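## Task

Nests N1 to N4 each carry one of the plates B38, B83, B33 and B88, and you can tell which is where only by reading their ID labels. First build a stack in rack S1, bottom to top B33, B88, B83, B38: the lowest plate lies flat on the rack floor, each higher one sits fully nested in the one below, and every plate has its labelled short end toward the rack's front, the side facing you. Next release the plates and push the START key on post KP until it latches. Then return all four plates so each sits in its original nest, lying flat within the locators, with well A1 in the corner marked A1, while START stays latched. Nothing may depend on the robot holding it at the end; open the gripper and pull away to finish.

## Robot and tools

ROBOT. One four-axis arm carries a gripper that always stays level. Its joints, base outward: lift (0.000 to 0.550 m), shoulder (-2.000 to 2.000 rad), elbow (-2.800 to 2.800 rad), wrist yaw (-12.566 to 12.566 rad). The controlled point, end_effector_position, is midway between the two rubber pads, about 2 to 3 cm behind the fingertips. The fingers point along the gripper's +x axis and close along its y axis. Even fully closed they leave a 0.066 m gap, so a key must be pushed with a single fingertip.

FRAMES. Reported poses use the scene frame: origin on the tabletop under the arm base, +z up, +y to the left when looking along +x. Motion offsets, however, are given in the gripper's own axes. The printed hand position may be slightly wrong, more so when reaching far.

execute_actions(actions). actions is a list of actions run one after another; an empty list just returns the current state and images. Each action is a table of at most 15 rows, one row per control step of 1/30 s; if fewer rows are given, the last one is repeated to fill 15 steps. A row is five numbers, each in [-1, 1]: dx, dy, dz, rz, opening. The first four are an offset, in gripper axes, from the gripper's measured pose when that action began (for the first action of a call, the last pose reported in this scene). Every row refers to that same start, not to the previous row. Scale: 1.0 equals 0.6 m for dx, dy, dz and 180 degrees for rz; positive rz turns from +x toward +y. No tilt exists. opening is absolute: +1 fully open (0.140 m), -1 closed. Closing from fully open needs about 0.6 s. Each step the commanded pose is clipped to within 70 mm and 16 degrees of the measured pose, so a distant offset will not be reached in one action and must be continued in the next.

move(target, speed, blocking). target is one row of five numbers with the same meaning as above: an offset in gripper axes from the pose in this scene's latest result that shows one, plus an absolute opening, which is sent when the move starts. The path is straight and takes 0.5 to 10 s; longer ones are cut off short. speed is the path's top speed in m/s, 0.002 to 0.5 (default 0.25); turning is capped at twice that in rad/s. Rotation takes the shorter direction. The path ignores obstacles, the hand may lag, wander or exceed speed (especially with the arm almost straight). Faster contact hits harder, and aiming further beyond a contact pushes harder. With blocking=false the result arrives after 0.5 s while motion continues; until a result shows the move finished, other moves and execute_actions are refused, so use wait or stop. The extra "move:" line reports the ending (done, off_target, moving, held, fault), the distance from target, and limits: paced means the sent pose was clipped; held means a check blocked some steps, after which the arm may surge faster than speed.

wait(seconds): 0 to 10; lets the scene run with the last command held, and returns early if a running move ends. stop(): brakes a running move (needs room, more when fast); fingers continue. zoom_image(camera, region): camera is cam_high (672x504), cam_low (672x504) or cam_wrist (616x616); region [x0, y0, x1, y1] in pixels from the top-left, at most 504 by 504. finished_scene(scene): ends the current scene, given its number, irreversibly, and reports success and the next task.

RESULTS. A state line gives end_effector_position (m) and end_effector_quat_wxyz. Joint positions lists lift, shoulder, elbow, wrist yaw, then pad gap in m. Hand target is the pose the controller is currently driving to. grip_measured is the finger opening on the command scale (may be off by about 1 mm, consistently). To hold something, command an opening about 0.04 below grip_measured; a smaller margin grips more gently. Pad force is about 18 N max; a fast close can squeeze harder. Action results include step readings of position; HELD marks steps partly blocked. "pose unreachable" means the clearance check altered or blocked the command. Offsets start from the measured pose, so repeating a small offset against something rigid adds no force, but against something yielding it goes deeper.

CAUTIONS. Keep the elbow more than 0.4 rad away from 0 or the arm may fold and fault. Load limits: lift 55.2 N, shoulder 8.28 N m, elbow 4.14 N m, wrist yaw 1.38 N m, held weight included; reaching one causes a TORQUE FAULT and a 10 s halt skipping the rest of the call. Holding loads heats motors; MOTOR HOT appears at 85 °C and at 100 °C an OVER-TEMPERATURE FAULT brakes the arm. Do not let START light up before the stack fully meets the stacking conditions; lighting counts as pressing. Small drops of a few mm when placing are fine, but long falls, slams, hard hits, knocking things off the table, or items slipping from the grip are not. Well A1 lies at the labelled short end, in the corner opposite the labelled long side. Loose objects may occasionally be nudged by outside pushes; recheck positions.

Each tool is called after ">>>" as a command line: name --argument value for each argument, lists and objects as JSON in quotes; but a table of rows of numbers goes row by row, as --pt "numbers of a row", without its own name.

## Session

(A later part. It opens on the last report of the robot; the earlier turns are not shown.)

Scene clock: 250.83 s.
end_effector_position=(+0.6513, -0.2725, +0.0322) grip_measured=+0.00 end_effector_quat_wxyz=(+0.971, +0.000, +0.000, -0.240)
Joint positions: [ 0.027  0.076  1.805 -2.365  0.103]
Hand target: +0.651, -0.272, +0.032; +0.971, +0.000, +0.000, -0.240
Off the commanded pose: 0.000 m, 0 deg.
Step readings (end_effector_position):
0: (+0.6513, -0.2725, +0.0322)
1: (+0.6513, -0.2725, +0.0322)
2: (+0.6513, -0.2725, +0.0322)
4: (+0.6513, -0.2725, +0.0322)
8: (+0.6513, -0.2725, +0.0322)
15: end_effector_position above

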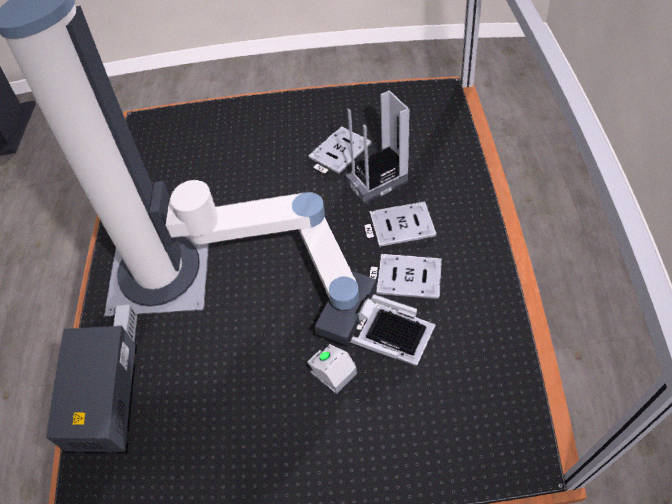

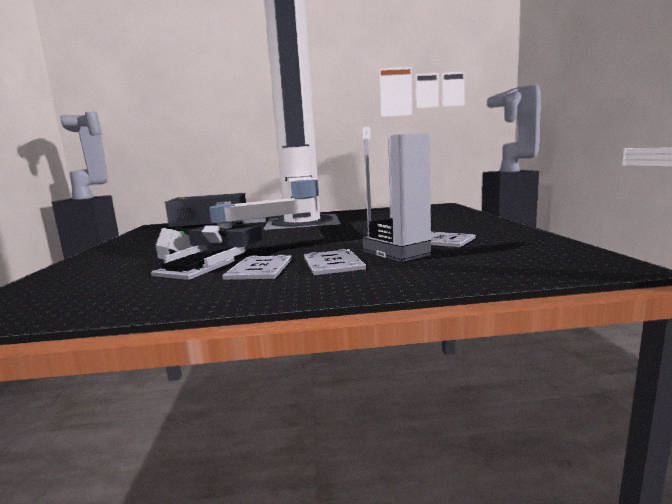

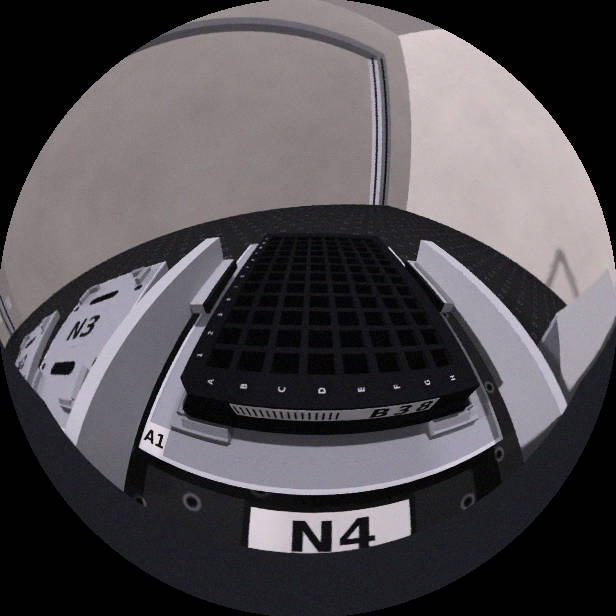

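>>> move --target '[0.26,-0.0007,0,-0.0004,0]' --speed 0.15

>>> execute_actions --actions '[[[0,0,0,0,-0.4]],[[0,0,0,0,-0.52]]]'

>>> move --target '[0,0,0.3918,0,-0.52]'

>>> move --target '[-0.0406,0.3063,0,0.1127,-0.52]' --speed 0.3

>>> move --target '[0,0,-0.4687,0,-0.52]' --speed 0.35

Scene clock: 261.50 s.
end_effector_position=(+0.6630, +0.2475, +0.0874) grip_measured=+0.00 end_effector_quat_wxyz=(+0.968, +0.000, +0.000, +0.253)
Joint positions: [ 0.082  1.067  1.795 -2.352  0.103]
Hand target: +0.663, +0.247, +0.087; +0.968, +0.000, +0.000, +0.252
Off the commanded pose: 0.000 m, 0 deg.
move: done

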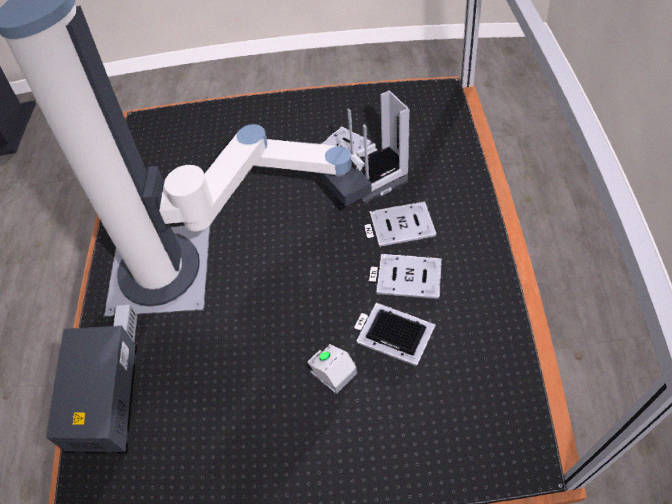

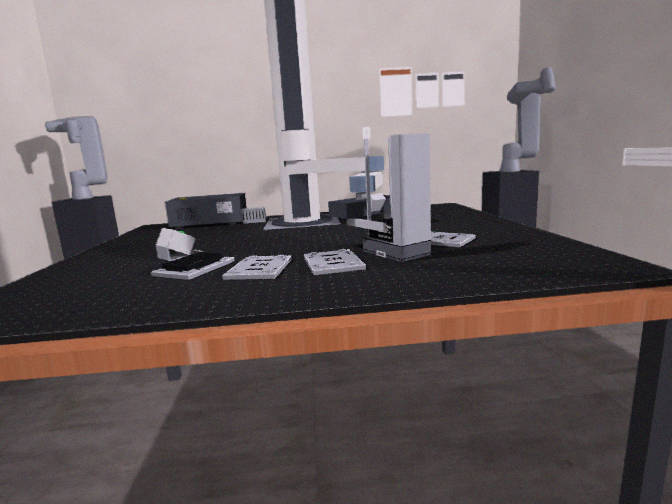

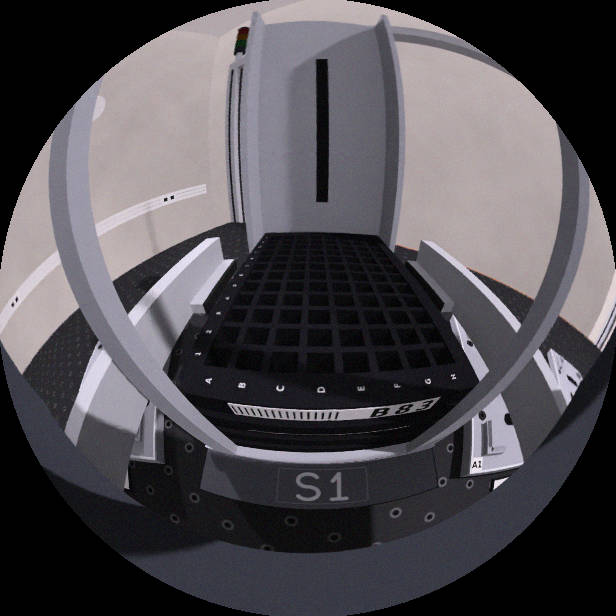

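Scene clock: 262.50 s.
end_effector_position=(+0.6629, +0.2475, +0.0874) grip_measured=-0.48 end_effector_quat_wxyz=(+0.968, +0.000, +0.000, +0.253)
Joint positions: [ 0.082  1.067  1.795 -2.351  0.085]
Hand target: +0.663, +0.247, +0.087; +0.968, +0.000, +0.000, +0.253
Off the commanded pose: 0.000 m, 0 deg.
Step readings (end_effector_position; steps 1 to 15: 1st action; 16 to 30: 2nd action):
0: (+0.6630, +0.2475, +0.0874)
1: (+0.6630, +0.2475, +0.0874)
2: (+0.6630, +0.2475, +0.0874)
4: (+0.6630, +0.2475, +0.0874)
8: (+0.6630, +0.2475, +0.0874)
15: (+0.6630, +0.2475, +0.0874)
16: (+0.6630, +0.2475, +0.0874)
17: (+0.6629, +0.2475, +0.0874)
19: (+0.6629, +0.2475, +0.0874)
23: (+0.6629, +0.2475, +0.0874)
30: end_effector_position above

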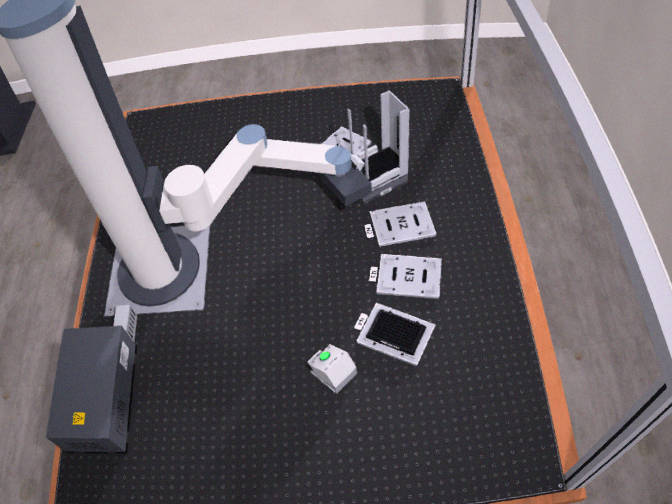

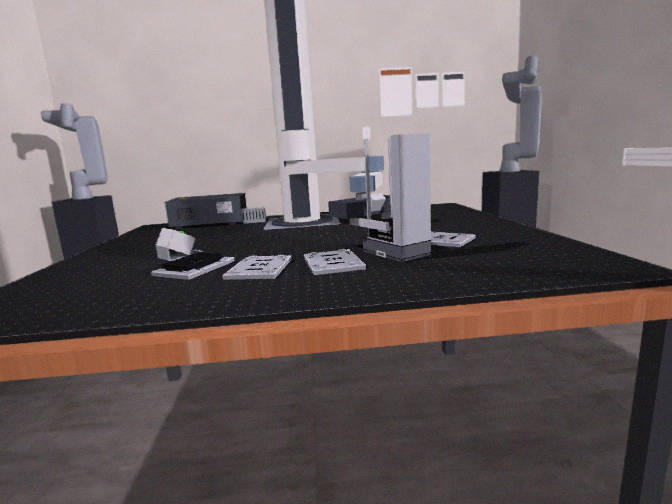

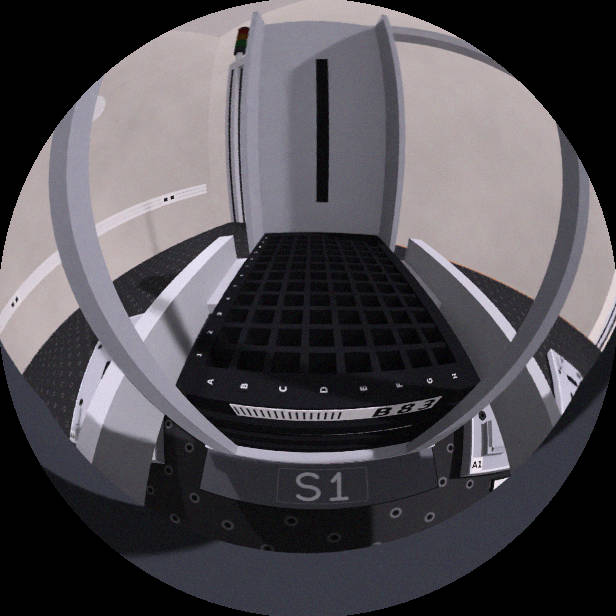

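Scene clock: 263.87 s.
end_effector_position=(+0.6629, +0.2475, +0.3225) grip_measured=-0.48 end_effector_quat_wxyz=(+0.968, +0.000, +0.000, +0.253)
Joint positions: [ 0.318  1.067  1.795 -2.351  0.085]
Hand target: +0.663, +0.247, +0.323; +0.968, +0.000, +0.000, +0.253
Off the commanded pose: 0.000 m, 0 deg.
move: done

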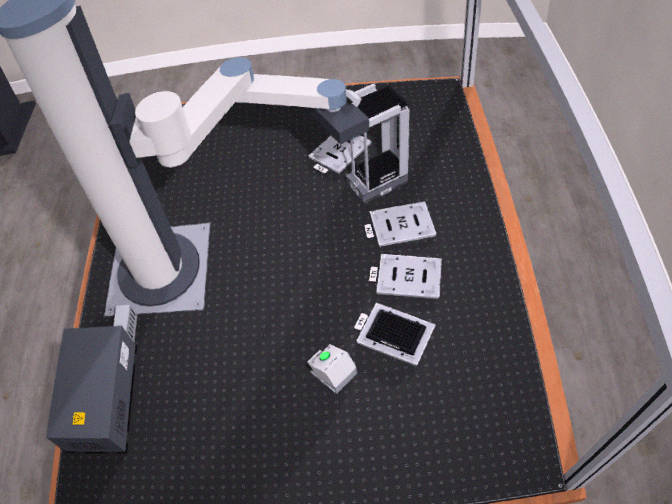

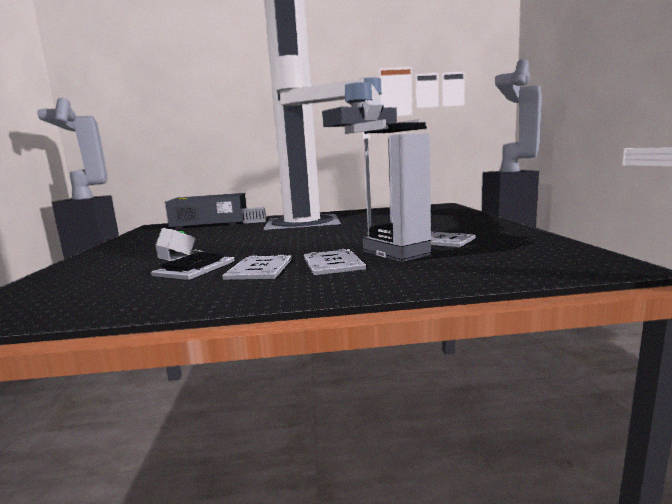

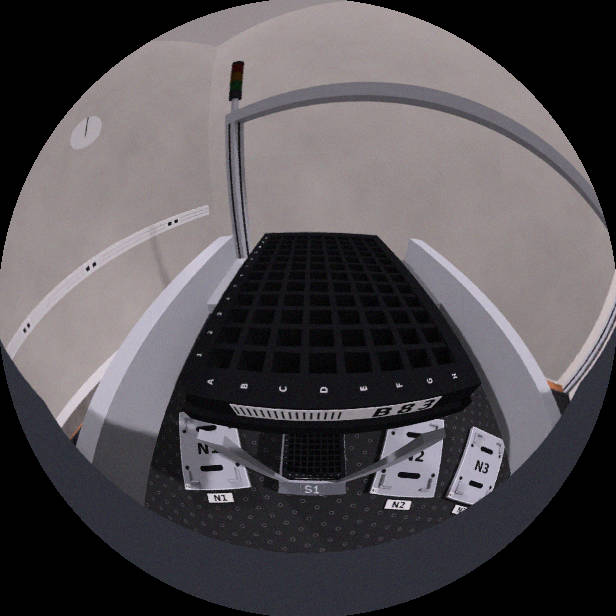

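Scene clock: 264.87 s.
end_effector_position=(+0.5517, +0.3961, +0.3225) grip_measured=-0.48 end_effector_quat_wxyz=(+0.908, +0.000, +0.000, +0.419)
Joint positions: [ 0.318  1.404  1.793 -2.332  0.085]
Hand target: +0.552, +0.396, +0.323; +0.908, +0.000, +0.000, +0.419
Off the commanded pose: 0.000 m, 0 deg.
move: done

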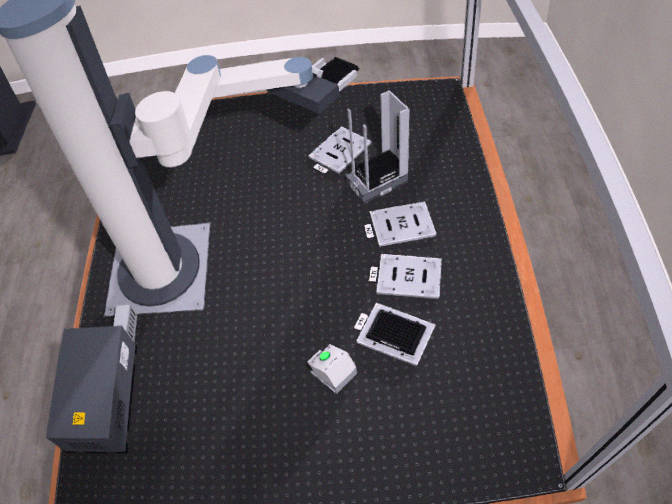

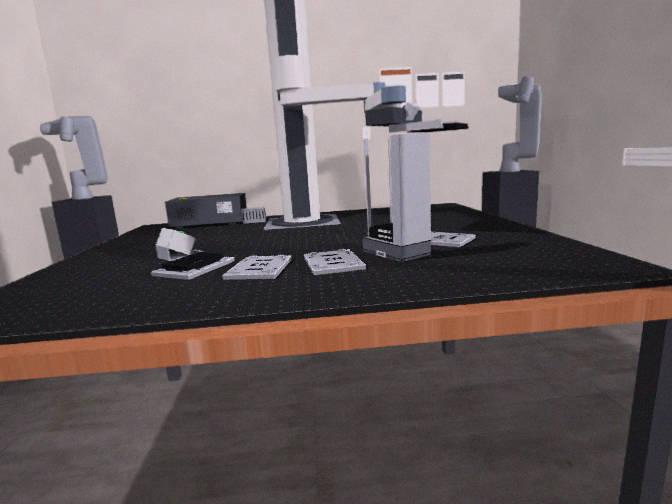

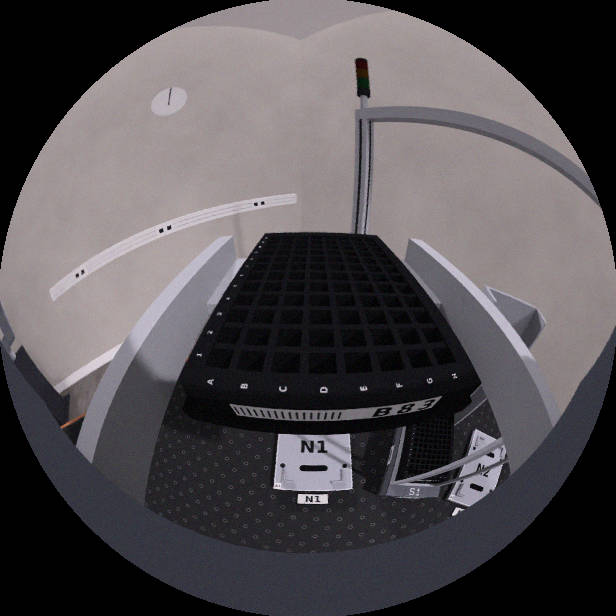

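Scene clock: 266.20 s.
end_effector_position=(+0.5517, +0.3961, +0.0413) grip_measured=-0.48 end_effector_quat_wxyz=(+0.908, +0.000, +0.000, +0.419)
Joint positions: [ 0.036  1.404  1.793 -2.332  0.085]
Hand target: +0.552, +0.396, +0.041; +0.908, +0.000, +0.000, +0.419
Off the commanded pose: 0.000 m, 0 deg.
move: done

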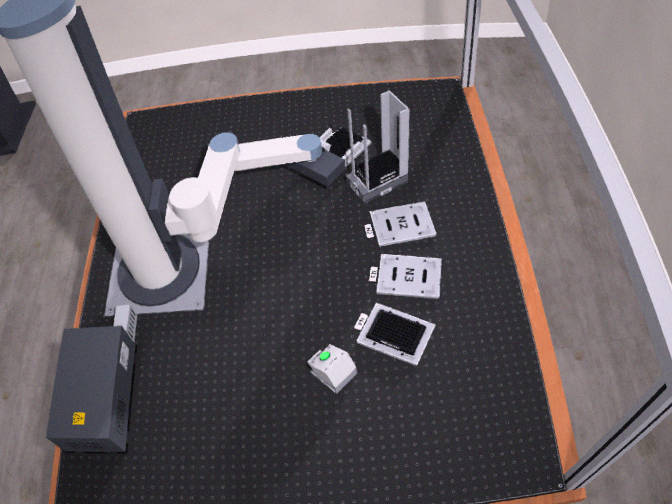

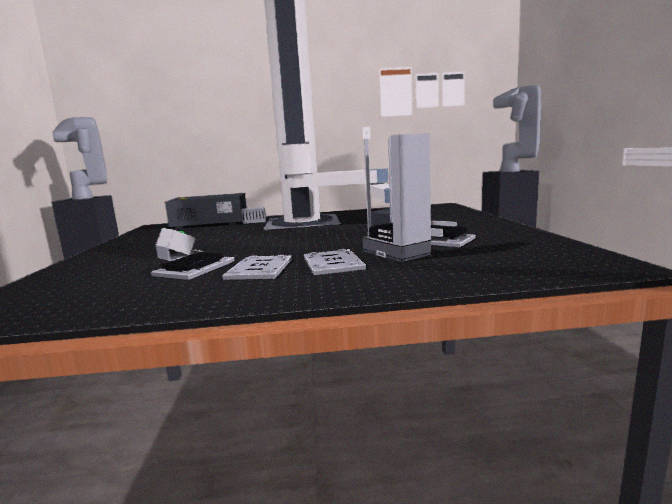

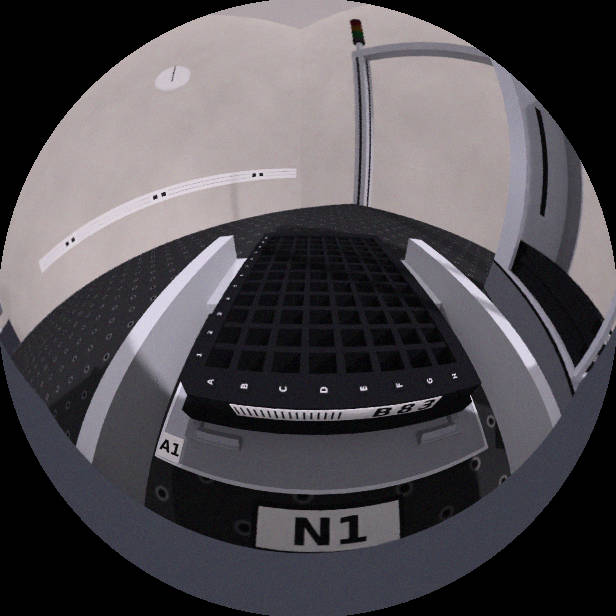

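>>> move --target '[0,-0.0004,-0.015,0,-0.52]' --speed 0.01

>>> execute_actions --actions '[[[0,0,0,0,0]]]'

>>> move --target '[0,0,0.0702,0,0]'

>>> move --target '[-0.25,0,0,0,0]'

>>> move --target '[-0.0622,-0.211,0,-0.1127,0]'

Scene clock: 272.60 s.
end_effector_position=(+0.5519, +0.3959, +0.0322) grip_measured=-0.48 end_effector_quat_wxyz=(+0.908, +0.000, +0.000, +0.419)
Joint positions: [ 0.027  1.404  1.793 -2.332  0.085]
Hand target: +0.552, +0.396, +0.032; +0.908, +0.000, +0.000, +0.419
Off the commanded pose: 0.000 m, 0 deg.
move: done

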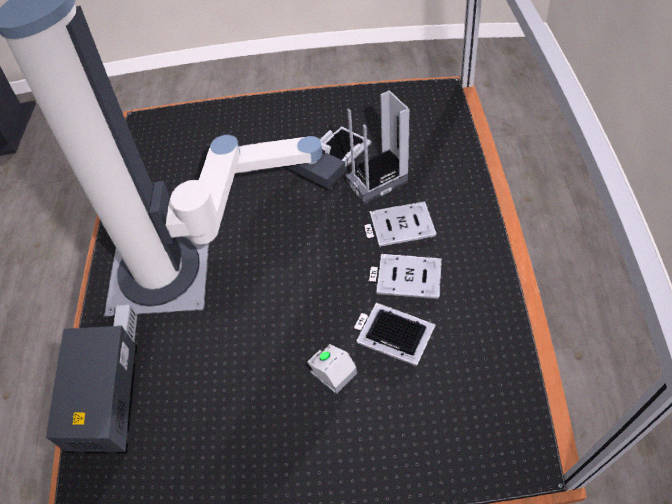

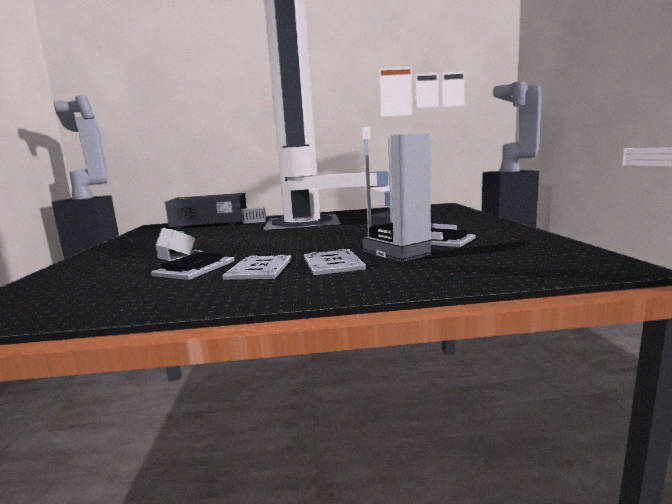

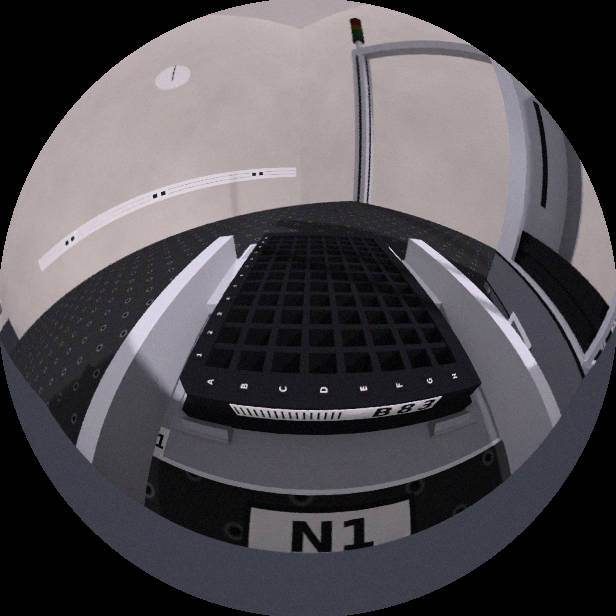

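Scene clock: 273.10 s.
end_effector_position=(+0.5519, +0.3959, +0.0322) grip_measured=+0.00 end_effector_quat_wxyz=(+0.908, +0.000, +0.000, +0.419)
Joint positions: [ 0.027  1.404  1.793 -2.332  0.103]
Hand target: +0.552, +0.396, +0.032; +0.908, +0.000, +0.000, +0.419
Off the commanded pose: 0.000 m, 0 deg.
Step readings (end_effector_position):
0: (+0.5519, +0.3959, +0.0322)
1: (+0.5519, +0.3959, +0.0322)
2: (+0.5519, +0.3959, +0.0322)
4: (+0.5519, +0.3959, +0.0322)
8: (+0.5519, +0.3959, +0.0322)
15: end_effector_position above

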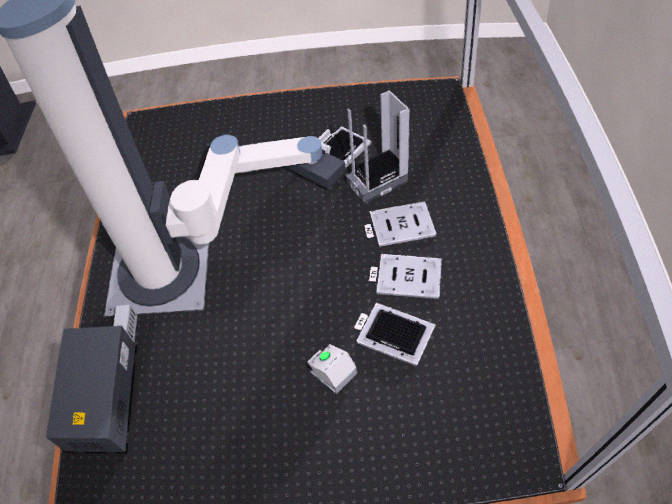

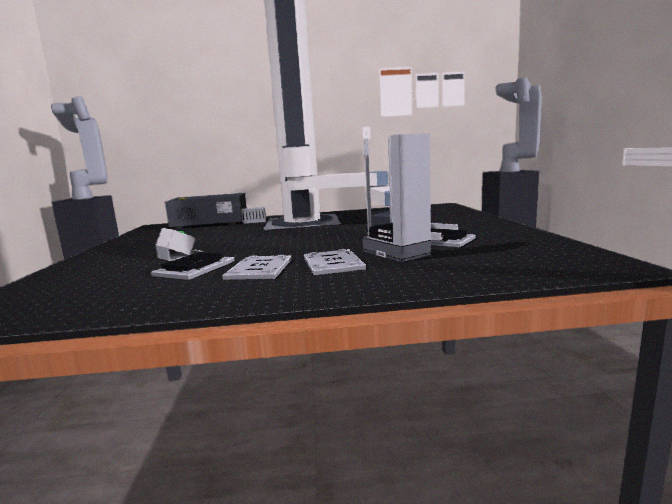

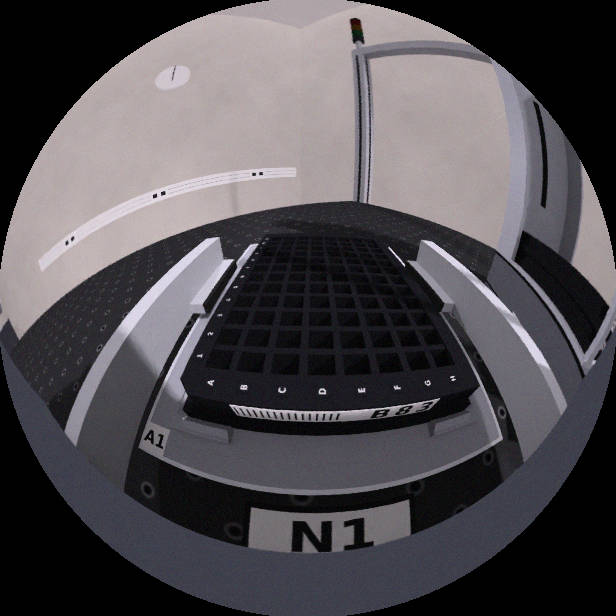

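Scene clock: 273.80 s.
end_effector_position=(+0.5519, +0.3960, +0.0744) grip_measured=+0.00 end_effector_quat_wxyz=(+0.908, +0.000, +0.000, +0.419)
Joint positions: [ 0.069  1.404  1.793 -2.332  0.103]
Hand target: +0.552, +0.396, +0.074; +0.908, +0.000, +0.000, +0.419
Off the commanded pose: 0.000 m, 0 deg.
move: done

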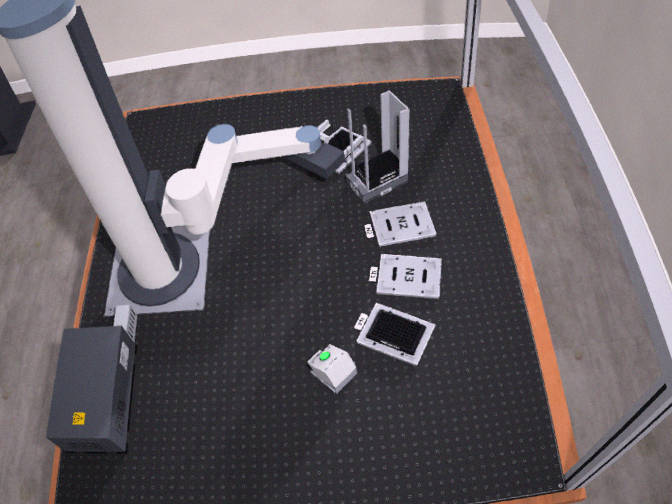

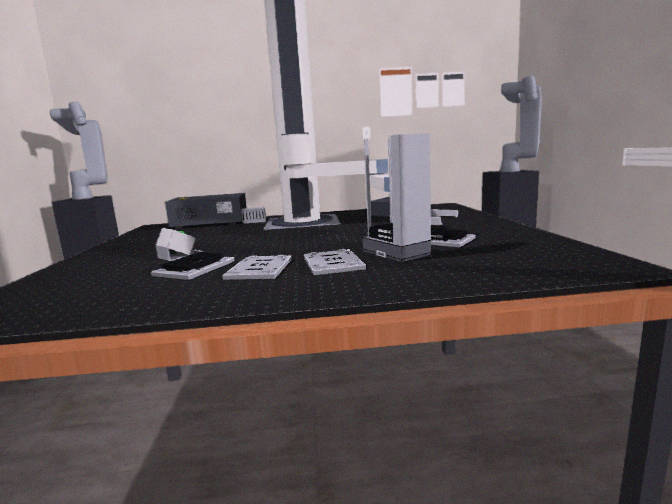

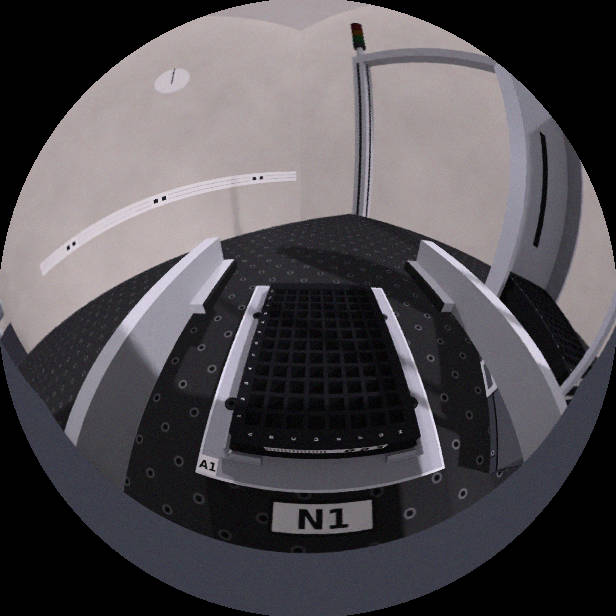

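Scene clock: 274.80 s.
end_effector_position=(+0.4546, +0.2817, +0.0744) grip_measured=+0.00 end_effector_quat_wxyz=(+0.908, +0.000, +0.000, +0.419)
Joint positions: [ 0.069  1.67   1.026 -1.831  0.103]
Hand target: +0.455, +0.282, +0.074; +0.908, +0.000, +0.000, +0.419
Off the commanded pose: 0.000 m, 0 deg.
move: done

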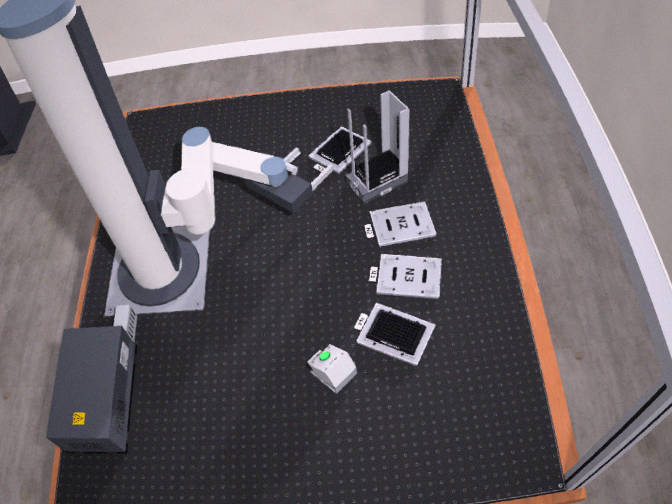

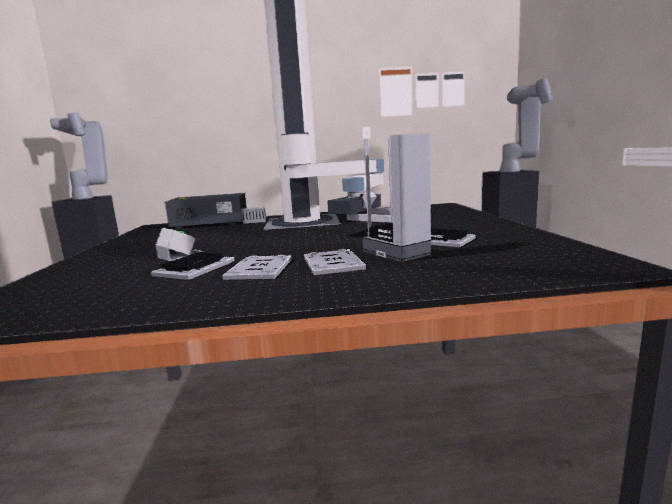

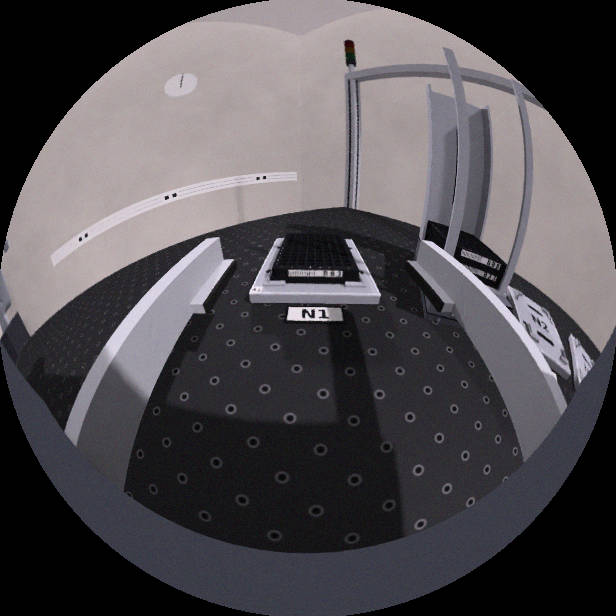

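Scene clock: 275.87 s.
end_effector_position=(+0.5268, +0.1711, +0.0744) grip_measured=+0.00 end_effector_quat_wxyz=(+0.968, +0.000, +0.000, +0.252)
Joint positions: [ 0.069  1.352  0.999 -1.84   0.103]
Hand target: +0.527, +0.171, +0.074; +0.968, +0.000, +0.000, +0.253
Off the commanded pose: 0.000 m, 0 deg.
move: done

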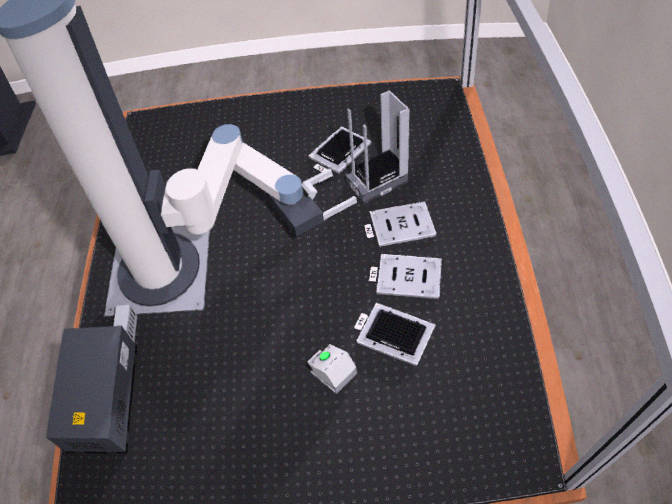

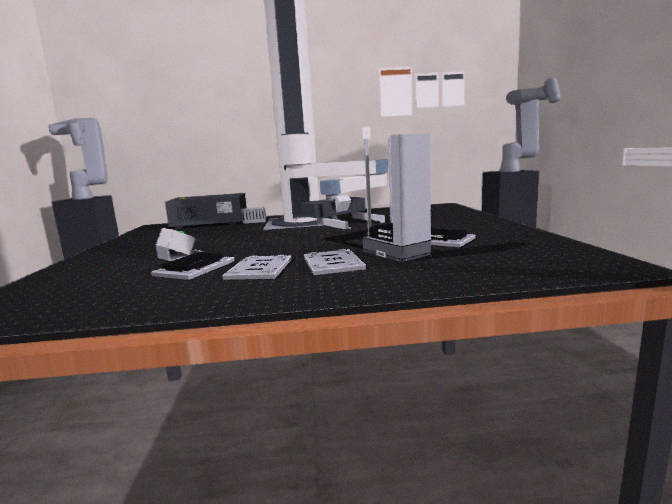

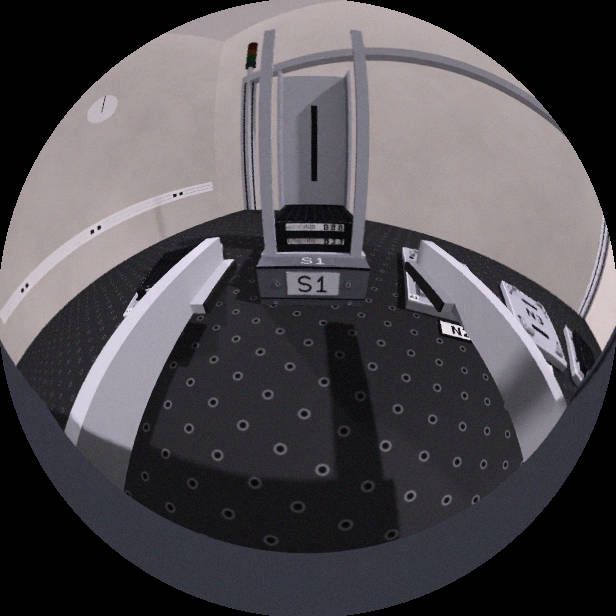

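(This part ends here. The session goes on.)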